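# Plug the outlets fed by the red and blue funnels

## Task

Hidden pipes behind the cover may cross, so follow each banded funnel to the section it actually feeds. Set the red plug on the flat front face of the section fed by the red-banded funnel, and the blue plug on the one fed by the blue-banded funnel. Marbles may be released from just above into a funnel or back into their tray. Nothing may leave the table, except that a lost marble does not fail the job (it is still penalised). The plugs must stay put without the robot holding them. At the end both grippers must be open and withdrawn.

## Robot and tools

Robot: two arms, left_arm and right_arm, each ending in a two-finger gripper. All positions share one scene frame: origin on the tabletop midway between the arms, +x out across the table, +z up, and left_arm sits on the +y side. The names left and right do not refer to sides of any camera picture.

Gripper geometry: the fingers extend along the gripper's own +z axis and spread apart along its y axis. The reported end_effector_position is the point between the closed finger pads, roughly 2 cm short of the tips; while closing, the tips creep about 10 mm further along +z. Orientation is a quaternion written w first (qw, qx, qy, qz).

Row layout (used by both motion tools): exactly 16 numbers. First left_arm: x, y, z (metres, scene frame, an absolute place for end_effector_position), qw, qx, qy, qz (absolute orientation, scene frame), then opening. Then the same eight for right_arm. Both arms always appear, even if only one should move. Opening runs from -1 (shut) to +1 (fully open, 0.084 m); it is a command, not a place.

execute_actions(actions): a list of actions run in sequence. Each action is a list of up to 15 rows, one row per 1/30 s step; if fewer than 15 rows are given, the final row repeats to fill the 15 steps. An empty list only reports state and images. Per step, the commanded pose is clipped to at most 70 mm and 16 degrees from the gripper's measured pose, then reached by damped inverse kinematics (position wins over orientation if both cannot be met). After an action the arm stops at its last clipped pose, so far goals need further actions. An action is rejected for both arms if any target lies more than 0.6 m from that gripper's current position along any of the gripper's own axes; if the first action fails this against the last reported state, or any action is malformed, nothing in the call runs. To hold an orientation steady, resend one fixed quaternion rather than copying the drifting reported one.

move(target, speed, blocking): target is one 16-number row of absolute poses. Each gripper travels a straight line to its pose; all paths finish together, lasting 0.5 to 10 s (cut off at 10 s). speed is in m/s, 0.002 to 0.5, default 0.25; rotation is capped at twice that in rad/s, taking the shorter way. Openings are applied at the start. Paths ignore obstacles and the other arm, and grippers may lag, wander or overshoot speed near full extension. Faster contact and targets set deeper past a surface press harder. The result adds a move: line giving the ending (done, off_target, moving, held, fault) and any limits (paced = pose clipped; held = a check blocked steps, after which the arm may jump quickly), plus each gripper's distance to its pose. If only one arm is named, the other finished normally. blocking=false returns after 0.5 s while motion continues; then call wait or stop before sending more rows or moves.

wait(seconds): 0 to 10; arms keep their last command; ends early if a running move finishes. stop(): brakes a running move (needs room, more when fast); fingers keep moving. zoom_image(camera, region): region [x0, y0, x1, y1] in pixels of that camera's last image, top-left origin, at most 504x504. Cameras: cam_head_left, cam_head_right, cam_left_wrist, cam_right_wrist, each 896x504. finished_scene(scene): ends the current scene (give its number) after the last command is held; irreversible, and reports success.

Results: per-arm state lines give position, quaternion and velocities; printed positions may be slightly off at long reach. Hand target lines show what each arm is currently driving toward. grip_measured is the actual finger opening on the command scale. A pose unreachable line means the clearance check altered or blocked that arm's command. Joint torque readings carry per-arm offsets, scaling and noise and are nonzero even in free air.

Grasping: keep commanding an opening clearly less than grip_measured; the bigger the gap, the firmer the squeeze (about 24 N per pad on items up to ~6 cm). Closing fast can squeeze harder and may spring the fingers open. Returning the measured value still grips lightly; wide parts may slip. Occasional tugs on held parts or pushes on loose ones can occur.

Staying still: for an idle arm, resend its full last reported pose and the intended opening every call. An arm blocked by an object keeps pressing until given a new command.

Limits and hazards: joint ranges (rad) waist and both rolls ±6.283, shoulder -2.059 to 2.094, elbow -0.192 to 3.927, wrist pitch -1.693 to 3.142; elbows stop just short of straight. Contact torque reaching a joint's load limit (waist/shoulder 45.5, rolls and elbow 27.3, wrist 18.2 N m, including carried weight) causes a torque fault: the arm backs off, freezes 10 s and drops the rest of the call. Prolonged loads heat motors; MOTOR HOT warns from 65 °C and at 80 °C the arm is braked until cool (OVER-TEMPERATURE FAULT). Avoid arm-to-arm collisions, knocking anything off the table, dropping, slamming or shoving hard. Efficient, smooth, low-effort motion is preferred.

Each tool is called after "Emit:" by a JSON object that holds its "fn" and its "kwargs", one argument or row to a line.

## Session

Emit:
{"fn": "execute_actions", "kwargs": {
  "actions": []
}}

Scene clock: 0.00 s.
left_arm: end_effector_position=(+0.2859, +0.6740, +0.3417) grip_measured=+1.00 end_effector_quat_wxyz=(+0.101, +0.224, +0.962, -0.120) end_effector_velocity=(-0.000, +0.000, +0.000) end_effector_angular_velocity=(-0.000, -0.001, -0.000) | right_arm: end_effector_position=(+0.2668, +0.0359, +0.3248) grip_measured=+1.00 end_effector_quat_wxyz=(+0.335, -0.342, +0.842, +0.250) end_effector_velocity=(-0.000, -0.000, +0.000) end_effector_angular_velocity=(-0.000, -0.000, +0.000)
Joint positions: left_arm=[ 0.766  0.152  0.073  1.626 -0.281  1.639 -1.669  0.084] | right_arm=[ 1.539 -0.403 -0.342  0.647 -0.81   0.225 -2.123  0.084]
Joint velocities: left_arm=[ 0.001 -0.    -0.     0.    -0.001  0.     0.002 -0.   ] | right_arm=[ 0.    -0.001  0.001 -0.     0.     0.001  0.     0.   ]
Joint torques (N m, as the arm reports them, + toward a larger angle): no reading
Motor temperatures (°C, as the motors report them): left_arm=[39 37 44 42 39 39 39] | right_arm=[43 44 40 37 45 44 39]
Hand target (left_arm): +0.286, +0.674, +0.342; +0.101, +0.224, +0.962, -0.120
Hand target (right_arm): +0.267, +0.036, +0.325; +0.335, -0.342, +0.842, +0.250

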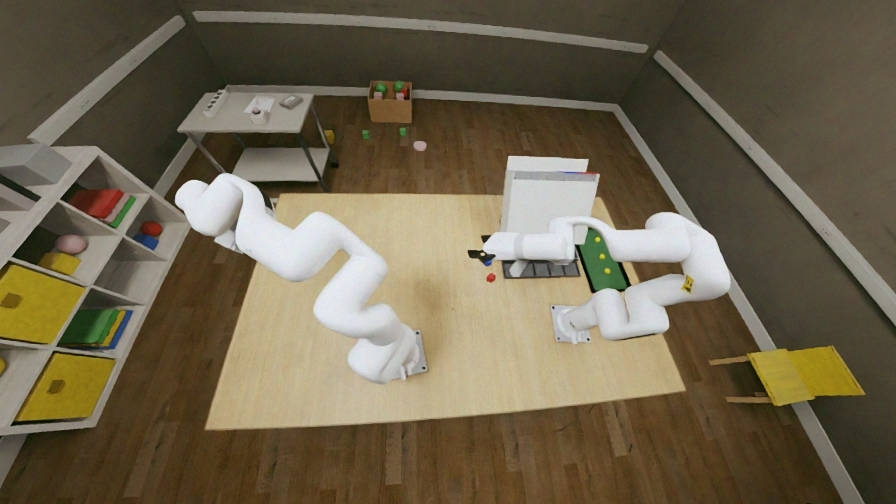

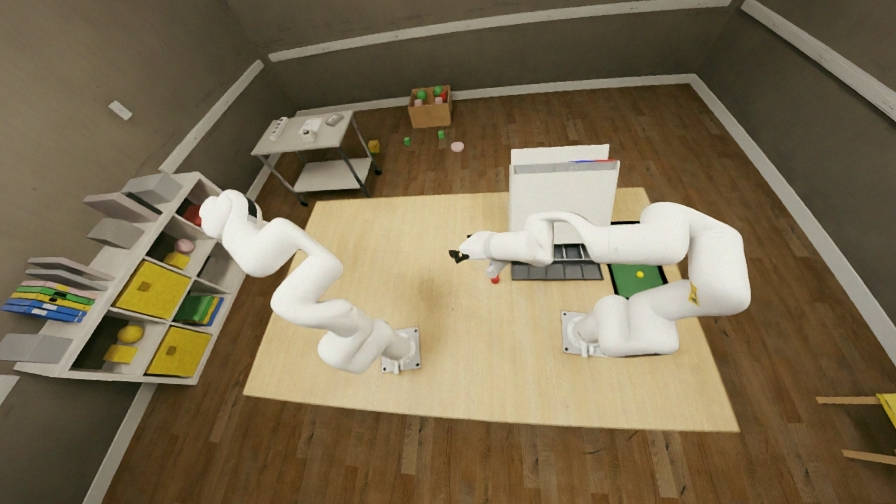

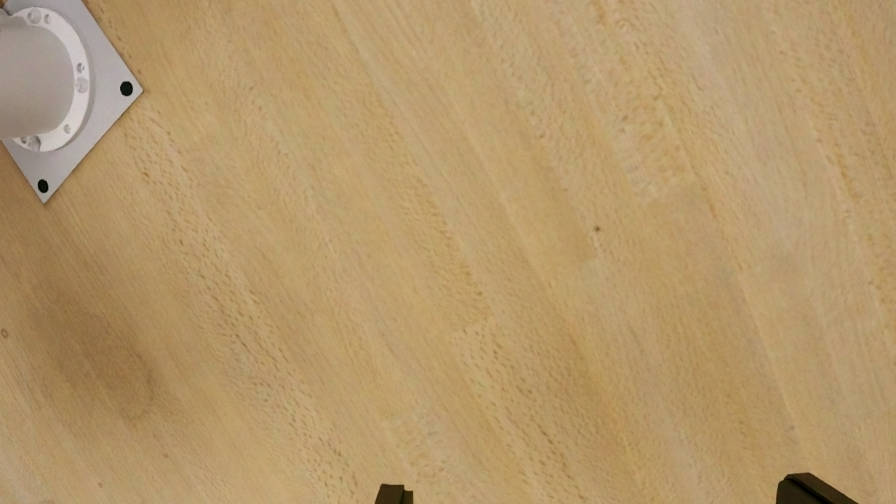

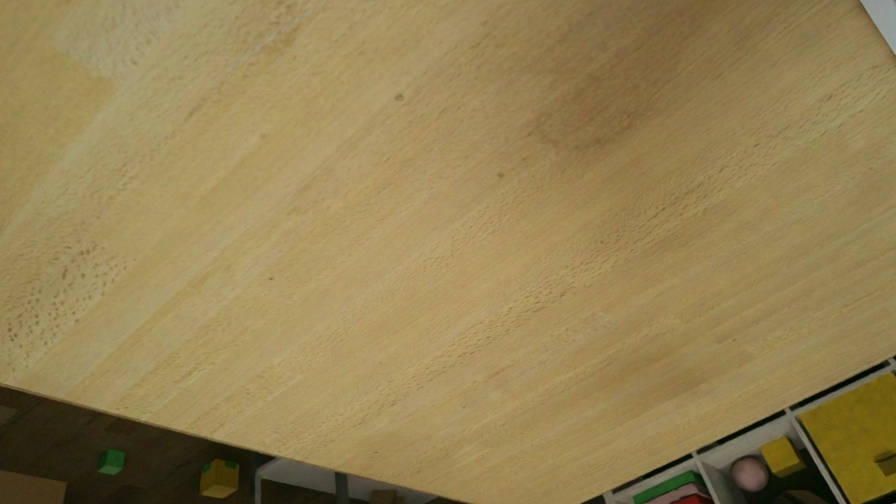

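Emit:
{"fn": "zoom_image", "kwargs": {
  "camera": "cam_head_left",
  "region": [450, 140, 660, 310]
}}

Emit:
{"fn": "zoom_image", "kwargs": {
  "camera": "cam_head_right",
  "region": [470, 130, 690, 310]
}}

Region (450, 140, 660, 310) of cam_head_left's 896x504 image, scaled by 2.400, with more detail than that image has; it fills the top 408 rows of this view, and the rest is white.

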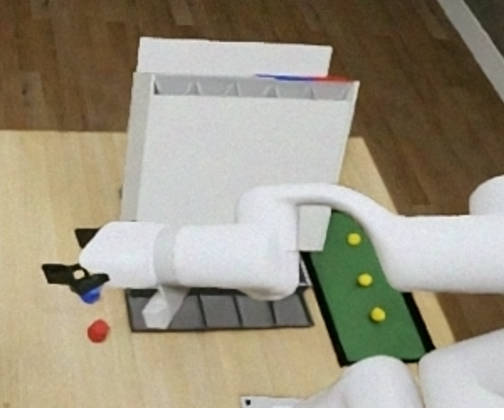

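Region (470, 130, 690, 310) of cam_head_right's 896x504 image, scaled by 2.291, with more detail than that image has; it fills the top 412 rows of this view, and the rest is white.

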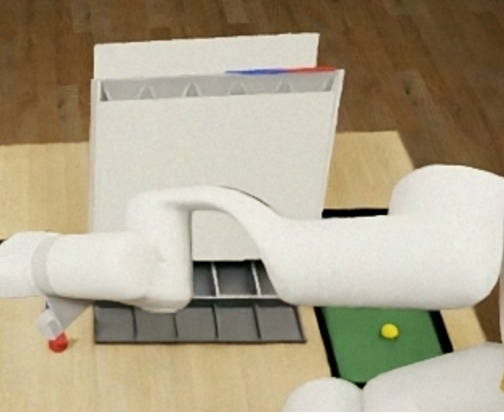

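Emit:
{"fn": "move", "kwargs": {
  "target": [0.37,-0.07,0.15,0,0,1,0,0.3,0.40,-0.65,0.14,0,0,1,0,0.1],
  "speed": 0.4
}}

Scene clock: 32.67 s.
left_arm: end_effector_position=(+0.3732, -0.0685, +0.1498) grip_measured=+0.29 end_effector_quat_wxyz=(+0.000, +0.000, +1.000, +0.003) end_effector_velocity=(-0.000, -0.001, -0.000) end_effector_angular_velocity=(+0.011, +0.007, -0.001) | right_arm: end_effector_position=(+0.3993, -0.6493, +0.1418) grip_measured=+0.09 end_effector_quat_wxyz=(-0.003, -0.001, +1.000, +0.002) end_effector_velocity=(+0.000, +0.000, +0.000) end_effector_angular_velocity=(+0.002, -0.002, +0.001)
Joint positions: left_arm=[-0.102  0.538 -0.974  1.346  0.505  1.084 -4.226  0.056] | right_arm=[ 1.052 -0.724 -1.407  0.826 -0.803  1.132 -3.12   0.048]
Joint velocities: left_arm=[-0.016  0.01   0.007  0.019  0.003  0.022 -0.002 -0.   ] | right_arm=[ 0.    -0.002  0.     0.    -0.    -0.    -0.     0.   ]
Joint torques (N m, as the arm reports them, + toward a larger angle): left_arm=[  0.36 -31.41  -6.17  13.94   0.04  -2.38   0.13] | right_arm=[ 0.82  7.01 12.26 13.32 -0.46 -1.51 -0.1 ]
Motor temperatures (°C, as the motors report them): left_arm=[39 38 44 44 39 39 39] | right_arm=[43 44 40 38 45 44 39]
Hand target (left_arm): +0.373, -0.069, +0.150; -0.000, +0.000, +1.000, +0.003
Hand target (right_arm): +0.399, -0.649, +0.142; -0.003, -0.001, +1.000, +0.002
Off the commanded pose (left_arm): 0.004 m, 0 deg.
Off the commanded pose (right_arm): 0.002 m, 0 deg.
move: off_target (left_arm); limits=paced

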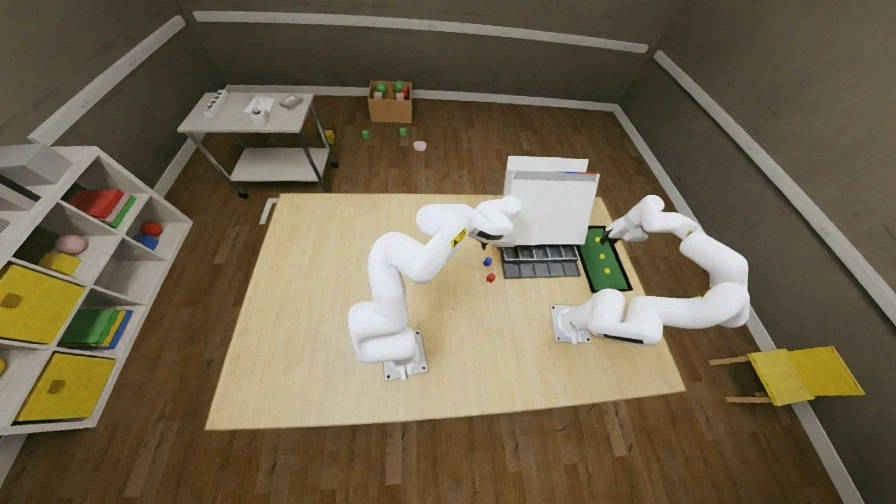

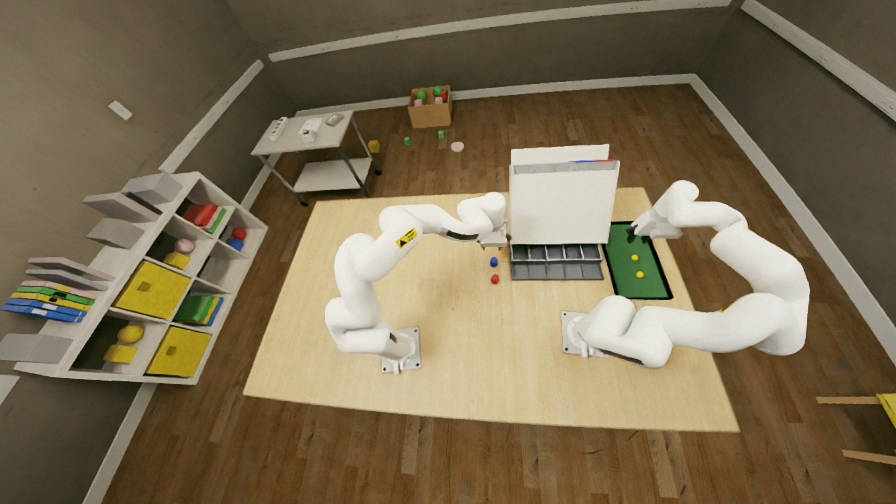

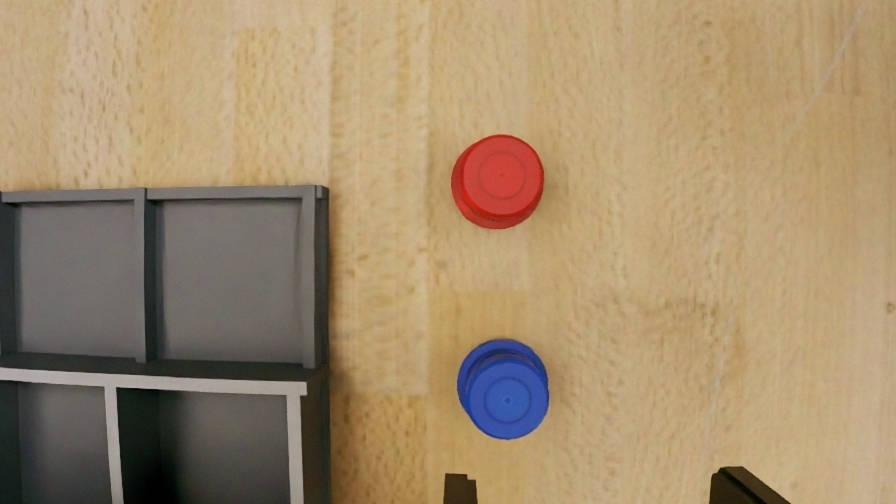

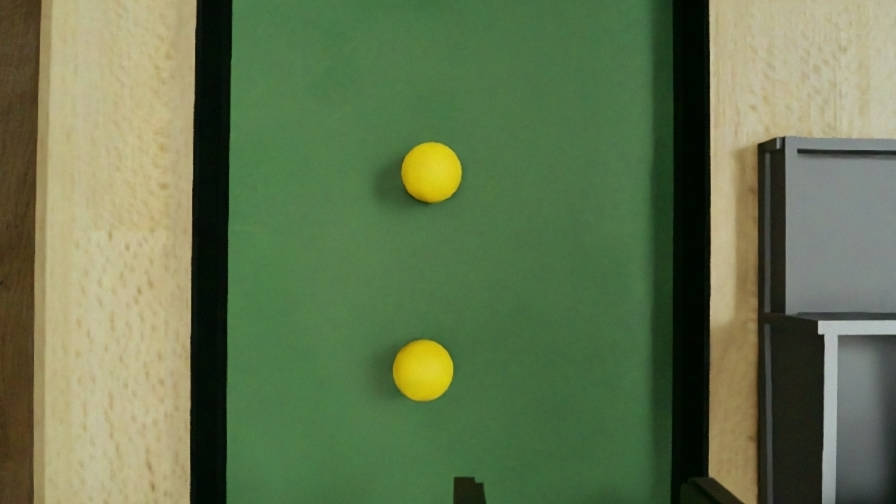

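Emit:
{"fn": "move", "kwargs": {
  "target": [0.369,-0.080,0.10,0,0,1,0,0.3,0.383,-0.693,0.09,0,0,1,0,0.1],
  "speed": 0.2
}}

Scene clock: 61.20 s.
left_arm: end_effector_position=(+0.3690, -0.0800, +0.1002) grip_measured=+0.29 end_effector_quat_wxyz=(+0.000, +0.000, +1.000, +0.000) end_effector_velocity=(-0.000, +0.000, -0.002) end_effector_angular_velocity=(+0.002, +0.001, -0.001) | right_arm: end_effector_position=(+0.3831, -0.6929, +0.0905) grip_measured=+0.09 end_effector_quat_wxyz=(+0.000, -0.000, +1.000, +0.000) end_effector_velocity=(-0.000, -0.002, -0.002) end_effector_angular_velocity=(+0.001, +0.001, -0.002)
Joint positions: left_arm=[-0.165  0.625 -0.913  1.318  0.588  0.989 -4.294  0.056] | right_arm=[ 1.095 -0.749 -1.615  0.823 -0.922  1.024 -3.171  0.048]
Joint velocities: left_arm=[-0.003  0.003  0.002 -0.     0.002 -0.001 -0.001 -0.   ] | right_arm=[ 0.006 -0.001 -0.011  0.003 -0.003 -0.003 -0.001 -0.   ]
Joint torques (N m, as the arm reports them, + toward a larger angle): left_arm=[  0.51 -34.2   -6.82  13.18   0.37  -2.28  -0.02] | right_arm=[ 0.32  8.99 12.66 11.09 -0.5  -1.46  0.19]
Motor temperatures (°C, as the motors report them): left_arm=[39 38 44 43 39 39 39] | right_arm=[43 44 41 38 45 44 39]
Hand target (left_arm): +0.369, -0.080, +0.100; +0.000, +0.000, +1.000, +0.000
Hand target (right_arm): +0.383, -0.693, +0.090; +0.000, -0.000, +1.000, +0.000
Off the commanded pose (left_arm): 0.000 m, 0 deg.
Off the commanded pose (right_arm): 0.000 m, 0 deg.
move: done

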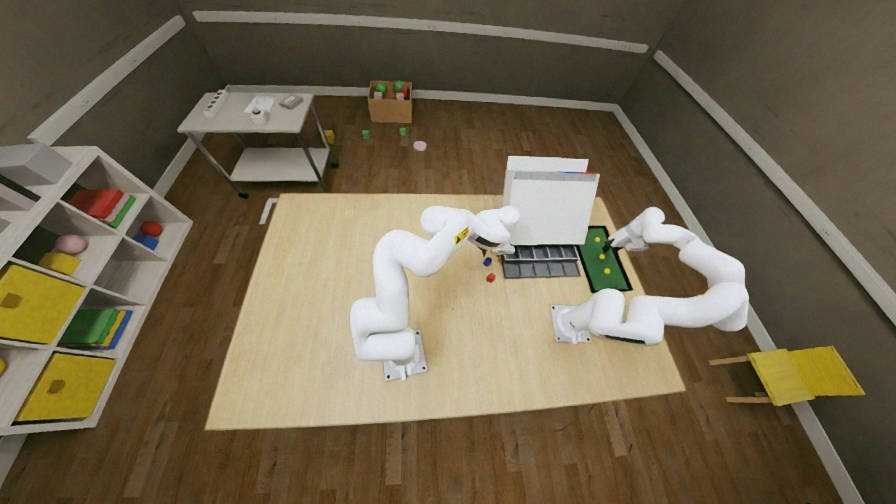

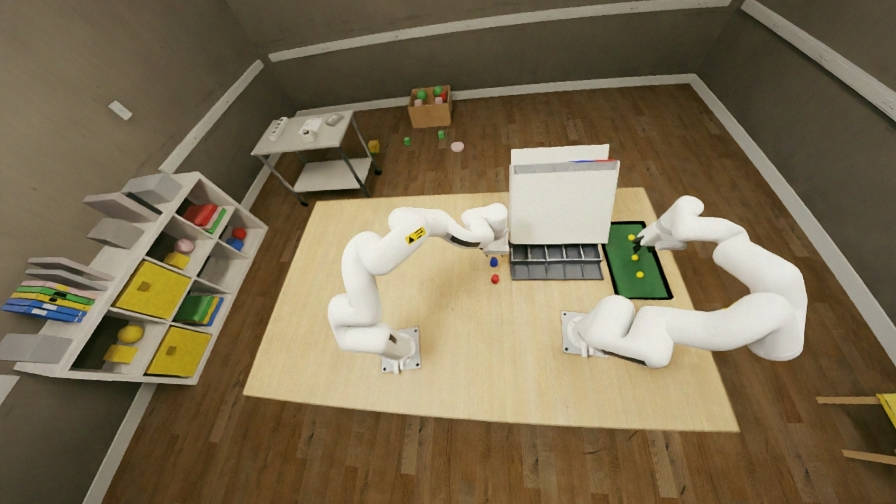

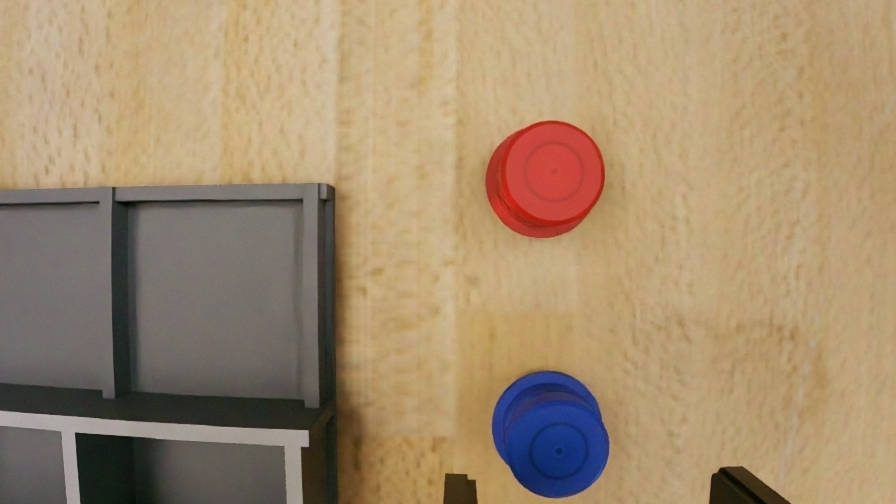

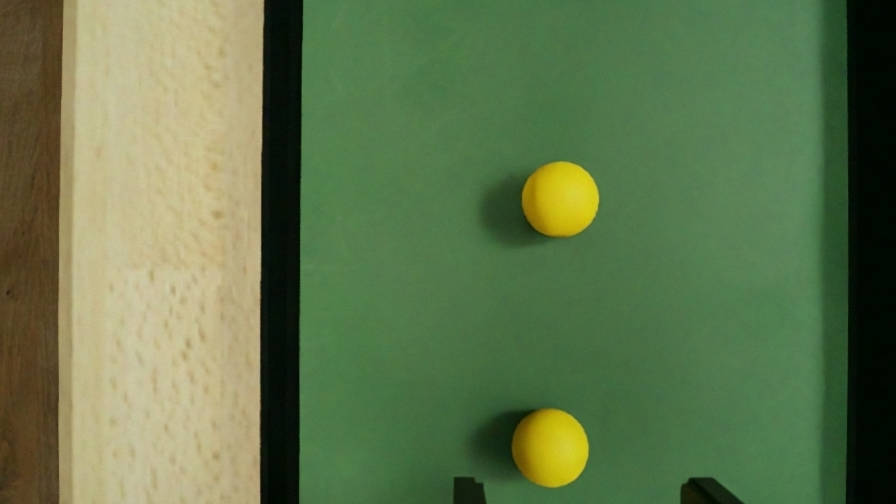

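Emit:
{"fn": "move", "kwargs": {
  "target": [0.369,-0.081,0.036,0,0,1,0,0.3,0.383,-0.692,0.029,0,0,1,0,0.1],
  "speed": 0.12
}}

Emit:
{"fn": "execute_actions", "kwargs": {
  "actions": [
    [[0.369,-0.081,0.036,0,0,1,0,0.15,0.383,-0.692,0.029,0,0,1,0,0.0],[0.369,-0.081,0.036,0,0,1,0,0.05,0.383,-0.692,0.029,0,0,1,0,-0.1],[0.369,-0.081,0.036,0,0,1,0,-0.05,0.383,-0.692,0.029,0,0,1,0,-0.2],[0.369,-0.081,0.036,0,0,1,0,-0.15,0.383,-0.692,0.029,0,0,1,0,-0.3],[0.369,-0.081,0.036,0,0,1,0,-0.22,0.383,-0.692,0.029,0,0,1,0,-0.36],[0.369,-0.081,0.036,0,0,1,0,-0.28,0.383,-0.692,0.029,0,0,1,0,-0.42],[0.369,-0.081,0.036,0,0,1,0,-0.34,0.383,-0.692,0.029,0,0,1,0,-0.48],[0.369,-0.081,0.036,0,0,1,0,-0.4,0.383,-0.692,0.029,0,0,1,0,-0.54],[0.369,-0.081,0.036,0,0,1,0,-0.48,0.383,-0.692,0.029,0,0,1,0,-0.6],[0.369,-0.081,0.036,0,0,1,0,-0.56,0.383,-0.692,0.029,0,0,1,0,-0.65],[0.369,-0.081,0.036,0,0,1,0,-0.65,0.383,-0.692,0.029,0,0,1,0,-0.7]]
  ]
}}

Scene clock: 77.93 s.
left_arm: end_effector_position=(+0.3689, -0.0810, +0.0363) grip_measured=+0.29 end_effector_quat_wxyz=(+0.000, +0.000, +1.000, -0.000) end_effector_velocity=(+0.001, +0.001, -0.002) end_effector_angular_velocity=(+0.002, +0.001, +0.003) | right_arm: end_effector_position=(+0.3830, -0.6922, +0.0295) grip_measured=+0.09 end_effector_quat_wxyz=(+0.000, -0.000, +1.000, -0.000) end_effector_velocity=(+0.000, -0.000, -0.002) end_effector_angular_velocity=(-0.000, +0.001, -0.003)
Joint positions: left_arm=[-0.225  0.735 -0.825  1.298  0.695  0.879 -4.358  0.056] | right_arm=[ 1.234 -0.796 -1.831  0.81  -1.069  0.907 -3.094  0.048]
Joint velocities: left_arm=[-0.     0.004  0.004  0.001  0.003 -0.001 -0.002 -0.   ] | right_arm=[ 0.008 -0.003 -0.009  0.002 -0.005 -0.003  0.006  0.   ]
Joint torques (N m, as the arm reports them, + toward a larger angle): left_arm=[ -0.21 -37.16  -7.28  11.82   0.15  -2.41   0.01] | right_arm=[ 0.48 11.9  12.59  9.58 -0.43 -1.06 -0.01]
Motor temperatures (°C, as the motors report them): left_arm=[39 38 45 43 39 39 39] | right_arm=[43 44 42 38 45 44 39]
Hand target (left_arm): +0.369, -0.081, +0.036; +0.000, +0.000, +1.000, +0.000
Hand target (right_arm): +0.383, -0.692, +0.029; +0.000, -0.000, +1.000, -0.000
Off the commanded pose (left_arm): 0.000 m, 0 deg.
Off the commanded pose (right_arm): 0.001 m, 0 deg.
move: done

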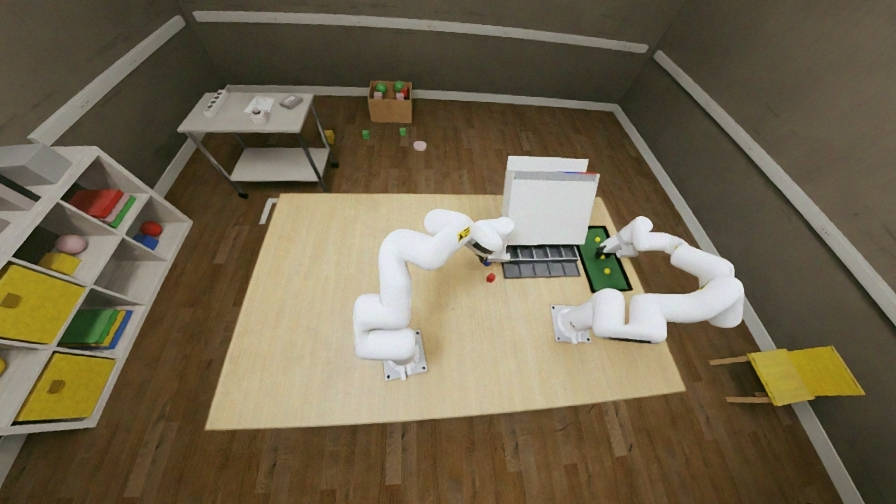

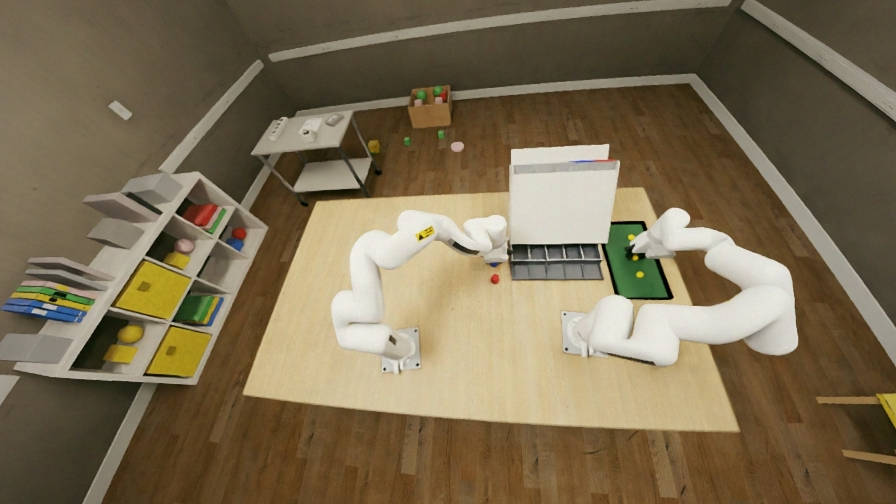

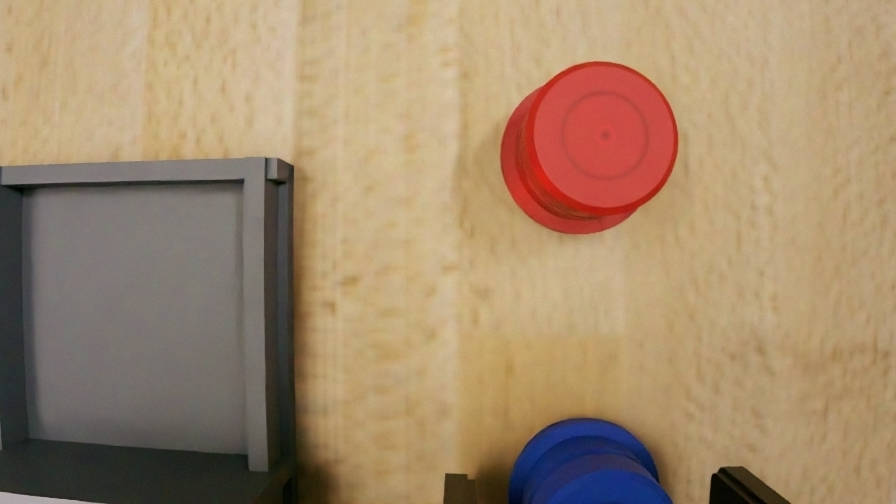

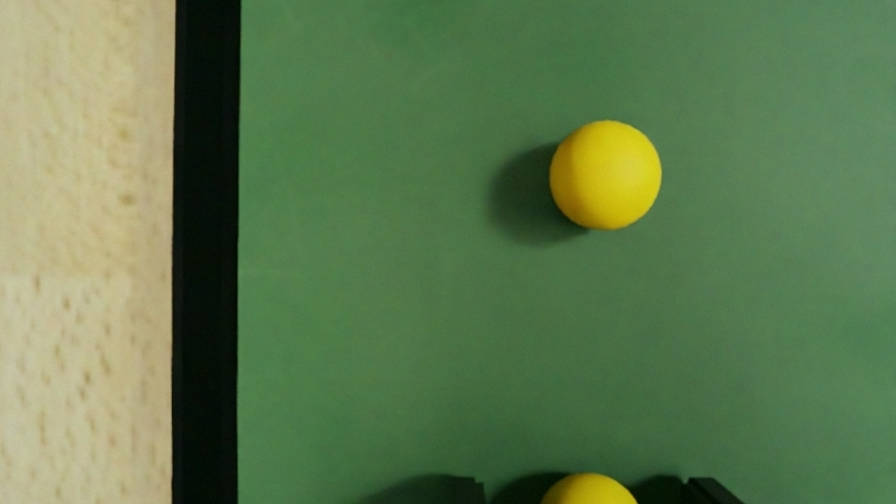

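Scene clock: 78.43 s.
left_arm: end_effector_position=(+0.3691, -0.0811, +0.0361) grip_measured=-0.33 end_effector_quat_wxyz=(+0.000, -0.000, +1.000, -0.000) end_effector_velocity=(+0.001, +0.000, +0.000) end_effector_angular_velocity=(-0.000, -0.000, +0.003) | right_arm: end_effector_position=(+0.3830, -0.6920, +0.0290) grip_measured=-0.47 end_effector_quat_wxyz=(+0.000, -0.000, +1.000, -0.000) end_effector_velocity=(+0.000, -0.000, +0.000) end_effector_angular_velocity=(-0.002, +0.000, +0.001)
Joint positions: left_arm=[-0.225  0.736 -0.824  1.299  0.695  0.879 -4.358  0.03 ] | right_arm=[ 1.235 -0.797 -1.832  0.81  -1.069  0.907 -3.093  0.024]
Joint velocities: left_arm=[ 0.001  0.    -0.     0.001  0.     0.    -0.002  0.   ] | right_arm=[ 0.     0.001  0.001  0.    -0.     0.     0.     0.   ]
Joint torques (N m, as the arm reports them, + toward a larger angle): left_arm=[ -0.68 -36.42  -7.17  11.95   0.41  -2.41   0.  ] | right_arm=[ 1.31 11.45 12.71  9.9  -0.22 -1.39 -0.41]
Motor temperatures (°C, as the motors report them): left_arm=[39 38 45 43 39 39 39] | right_arm=[43 44 42 38 45 44 39]
Hand target (left_arm): +0.369, -0.081, +0.036; -0.000, +0.000, +1.000, +0.000
Hand target (right_arm): +0.383, -0.692, +0.029; +0.000, -0.000, +1.000, -0.000
Off the commanded pose (left_arm): 0.000 m, 0 deg.
Off the commanded pose (right_arm): 0.000 m, 0 deg.

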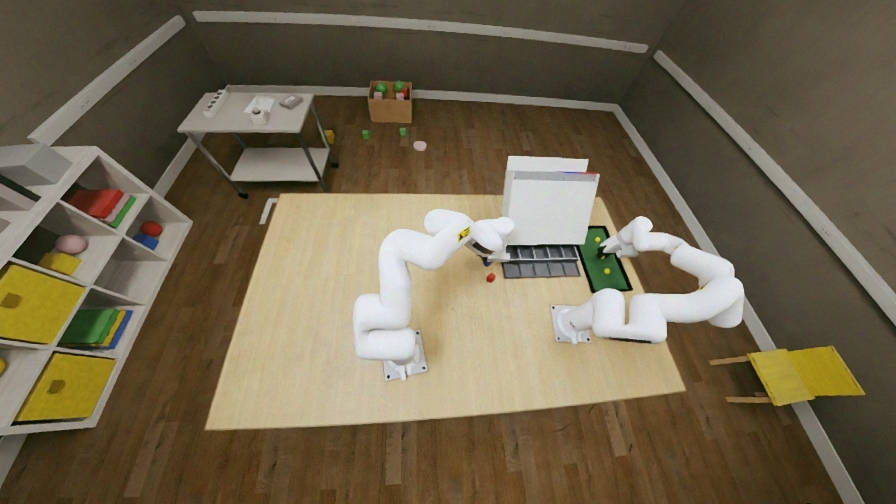

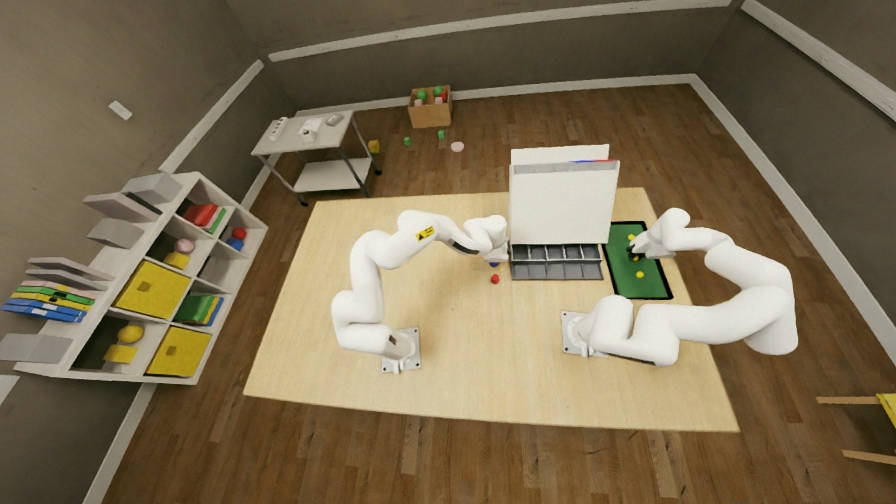

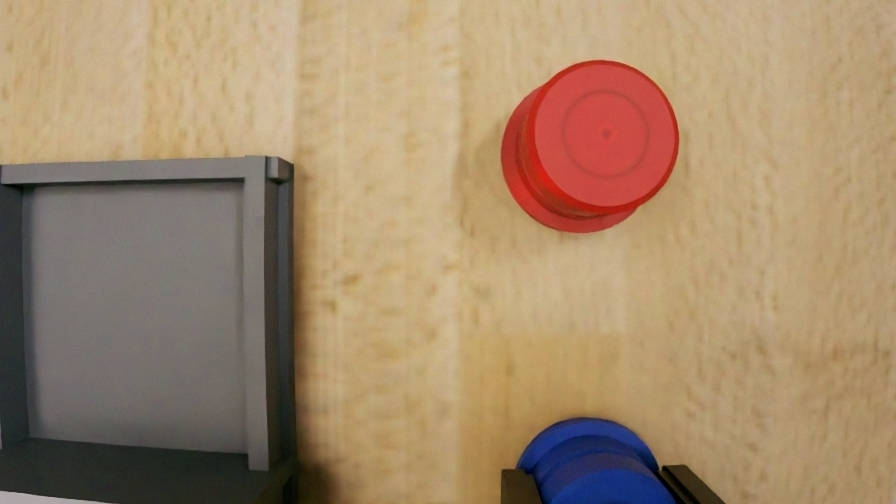

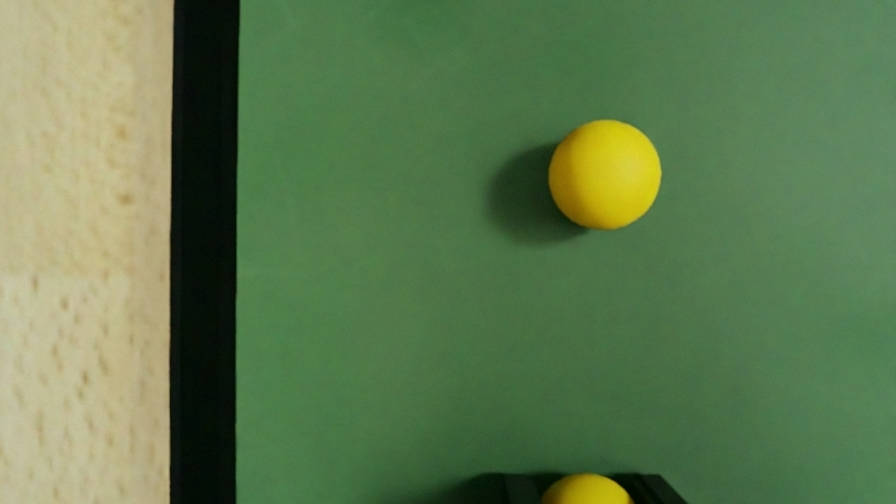

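Emit:
{"fn": "move", "kwargs": {
  "target": [0.369,-0.081,0.036,0,0,1,0,-0.65,0.53,-0.50,0.40,0.087,0,0.996,0,-0.7],
  "speed": 0.35
}}

Emit:
{"fn": "move", "kwargs": {
  "target": [0.369,-0.081,0.036,0,0,1,0,-0.65,0.645,-0.428,0.395,0.13,0,0.99,0,-0.7],
  "speed": 0.25
}}

Scene clock: 89.77 s.
left_arm: end_effector_position=(+0.3690, -0.0810, +0.0360) grip_measured=-0.33 end_effector_quat_wxyz=(+0.000, -0.000, +1.000, -0.000) end_effector_velocity=(-0.000, +0.000, -0.000) end_effector_angular_velocity=(+0.001, +0.001, +0.001) | right_arm: end_effector_position=(+0.5302, -0.4996, +0.3989) grip_measured=-0.47 end_effector_quat_wxyz=(+0.087, +0.000, +0.996, -0.001) end_effector_velocity=(+0.001, +0.001, +0.003) end_effector_angular_velocity=(+0.001, +0.008, +0.002)
Joint positions: left_arm=[-0.225  0.736 -0.824  1.299  0.695  0.879 -4.358  0.03 ] | right_arm=[ 1.406 -0.449 -1.154  1.449 -0.44   1.464 -2.971  0.024]
Joint velocities: left_arm=[ 0.    -0.     0.    -0.001 -0.001  0.001 -0.001  0.   ] | right_arm=[ 0.02   0.013 -0.019  0.022  0.011  0.014 -0.008 -0.   ]
Joint torques (N m, as the arm reports them, + toward a larger angle): left_arm=[  0.48 -34.4   -7.27  11.31   0.03  -1.93  -0.11] | right_arm=[ 0.59  3.06  7.78 16.13 -0.42 -2.09  0.09]
Motor temperatures (°C, as the motors report them): left_arm=[39 38 45 43 39 39 39] | right_arm=[43 44 42 38 45 44 39]
Hand target (left_arm): +0.369, -0.081, +0.036; -0.000, +0.000, +1.000, -0.000
Hand target (right_arm): +0.530, -0.499, +0.399; +0.087, +0.000, +0.996, -0.001
Off the commanded pose (left_arm): 0.000 m, 0 deg.
Off the commanded pose (right_arm): 0.001 m, 0 deg.
move: done; limits=paced

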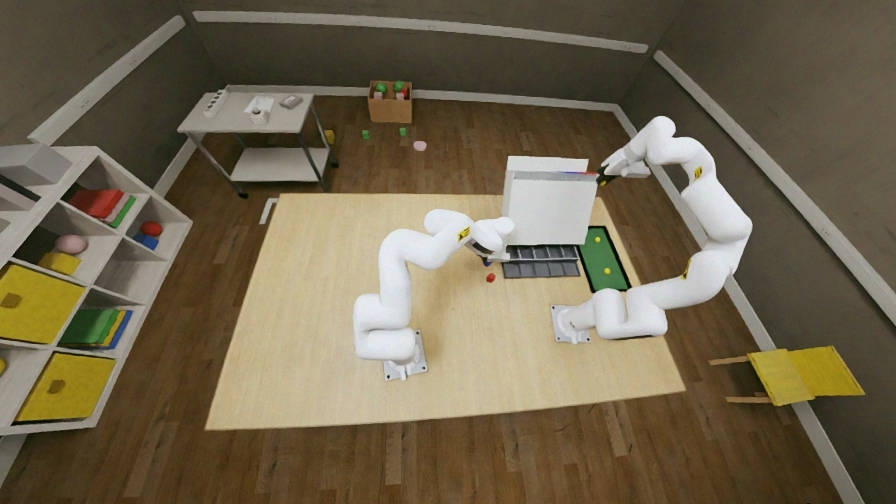

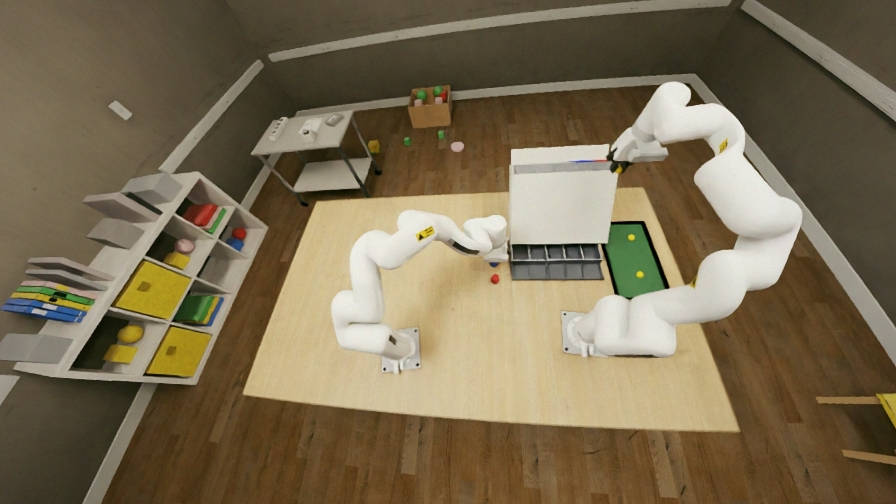

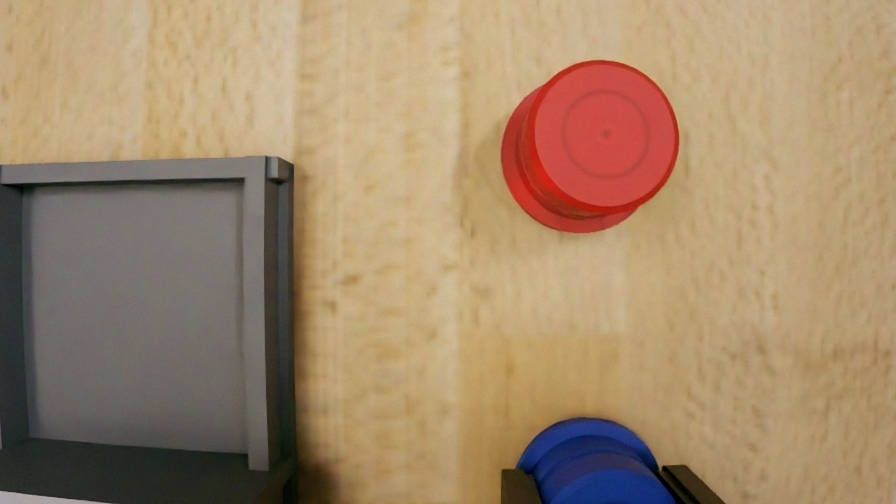

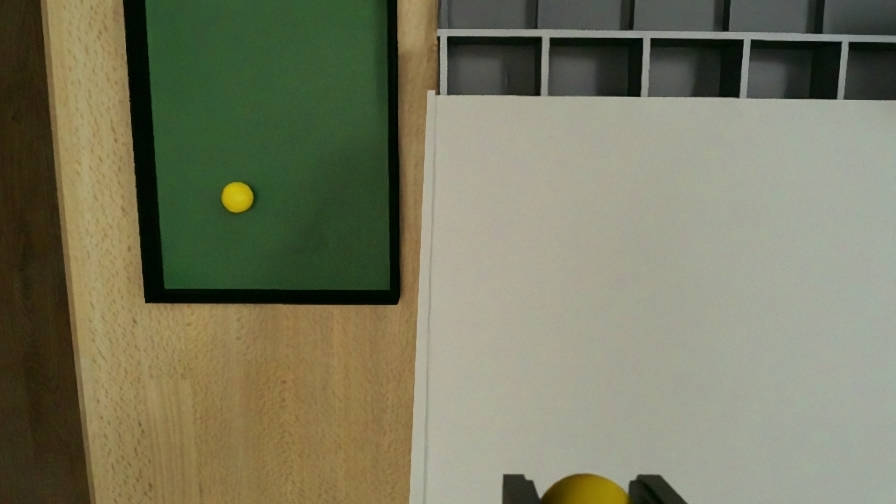

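Scene clock: 91.43 s.
left_arm: end_effector_position=(+0.3690, -0.0810, +0.0360) grip_measured=-0.33 end_effector_quat_wxyz=(+0.000, -0.000, +1.000, -0.000) end_effector_velocity=(+0.001, +0.001, +0.000) end_effector_angular_velocity=(+0.000, -0.001, -0.001) | right_arm: end_effector_position=(+0.6446, -0.4280, +0.3959) grip_measured=-0.47 end_effector_quat_wxyz=(+0.132, +0.000, +0.991, -0.000) end_effector_velocity=(+0.000, -0.000, +0.001) end_effector_angular_velocity=(-0.002, +0.016, -0.002)
Joint positions: left_arm=[-0.225  0.736 -0.824  1.299  0.695  0.879 -4.358  0.03 ] | right_arm=[ 2.265 -0.42  -1.865  1.763 -0.47   1.372 -2.881  0.024]
Joint velocities: left_arm=[ 0.002 -0.    -0.     0.     0.001 -0.     0.002 -0.   ] | right_arm=[ 0.035 -0.016 -0.018  0.033 -0.012  0.034  0.004  0.   ]
Joint torques (N m, as the arm reports them, + toward a larger angle): left_arm=[  0.19 -35.16  -6.92  10.96   0.5   -2.17   0.07] | right_arm=[ 0.76 14.96  7.88 15.97 -0.64 -2.19 -0.01]
Motor temperatures (°C, as the motors report them): left_arm=[39 38 45 43 39 39 39] | right_arm=[43 44 42 38 45 44 39]
Hand target (left_arm): +0.369, -0.081, +0.036; -0.000, +0.000, +1.000, -0.000
Hand target (right_arm): +0.645, -0.428, +0.396; +0.132, +0.000, +0.991, -0.000
Off the commanded pose (left_arm): 0.000 m, 0 deg.
Off the commanded pose (right_arm): 0.001 m, 0 deg.
move: done

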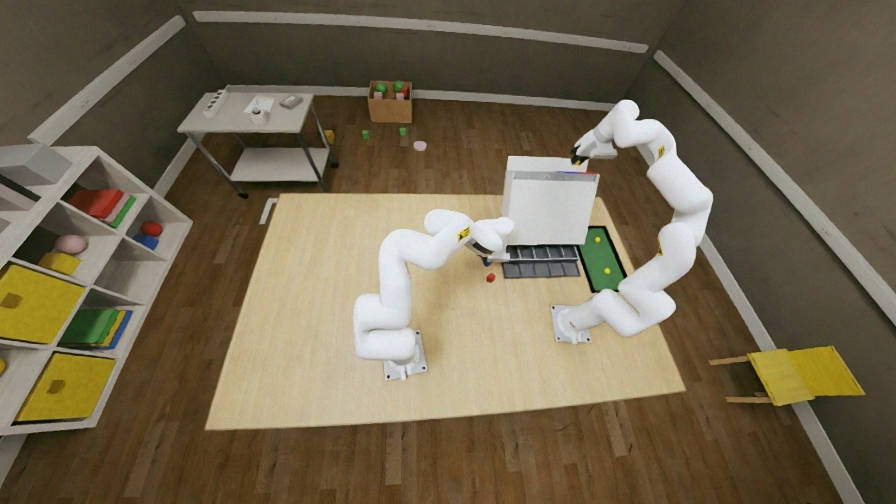

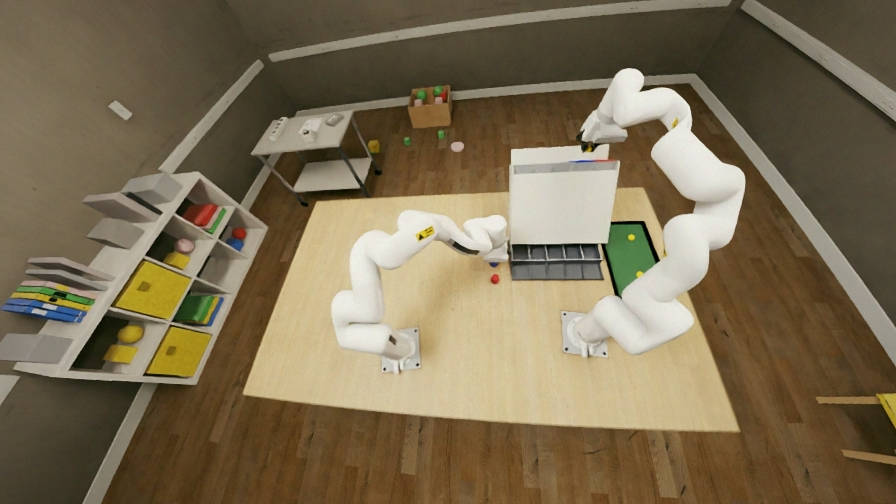

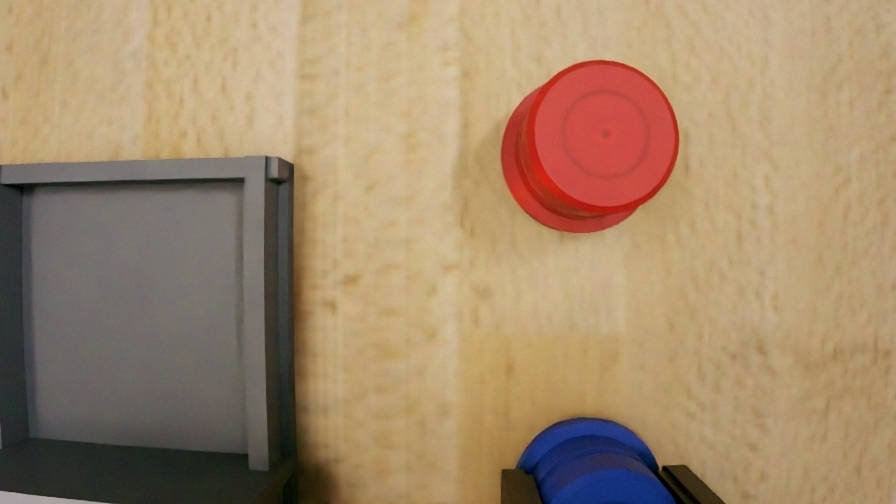

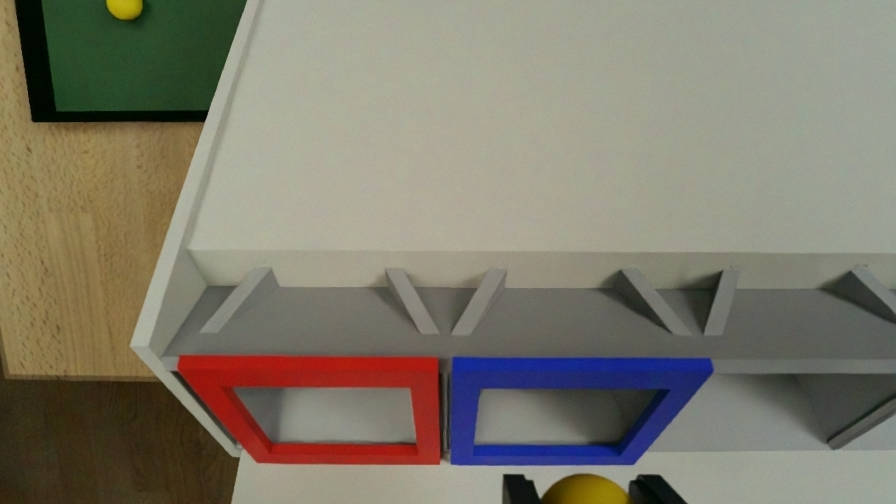

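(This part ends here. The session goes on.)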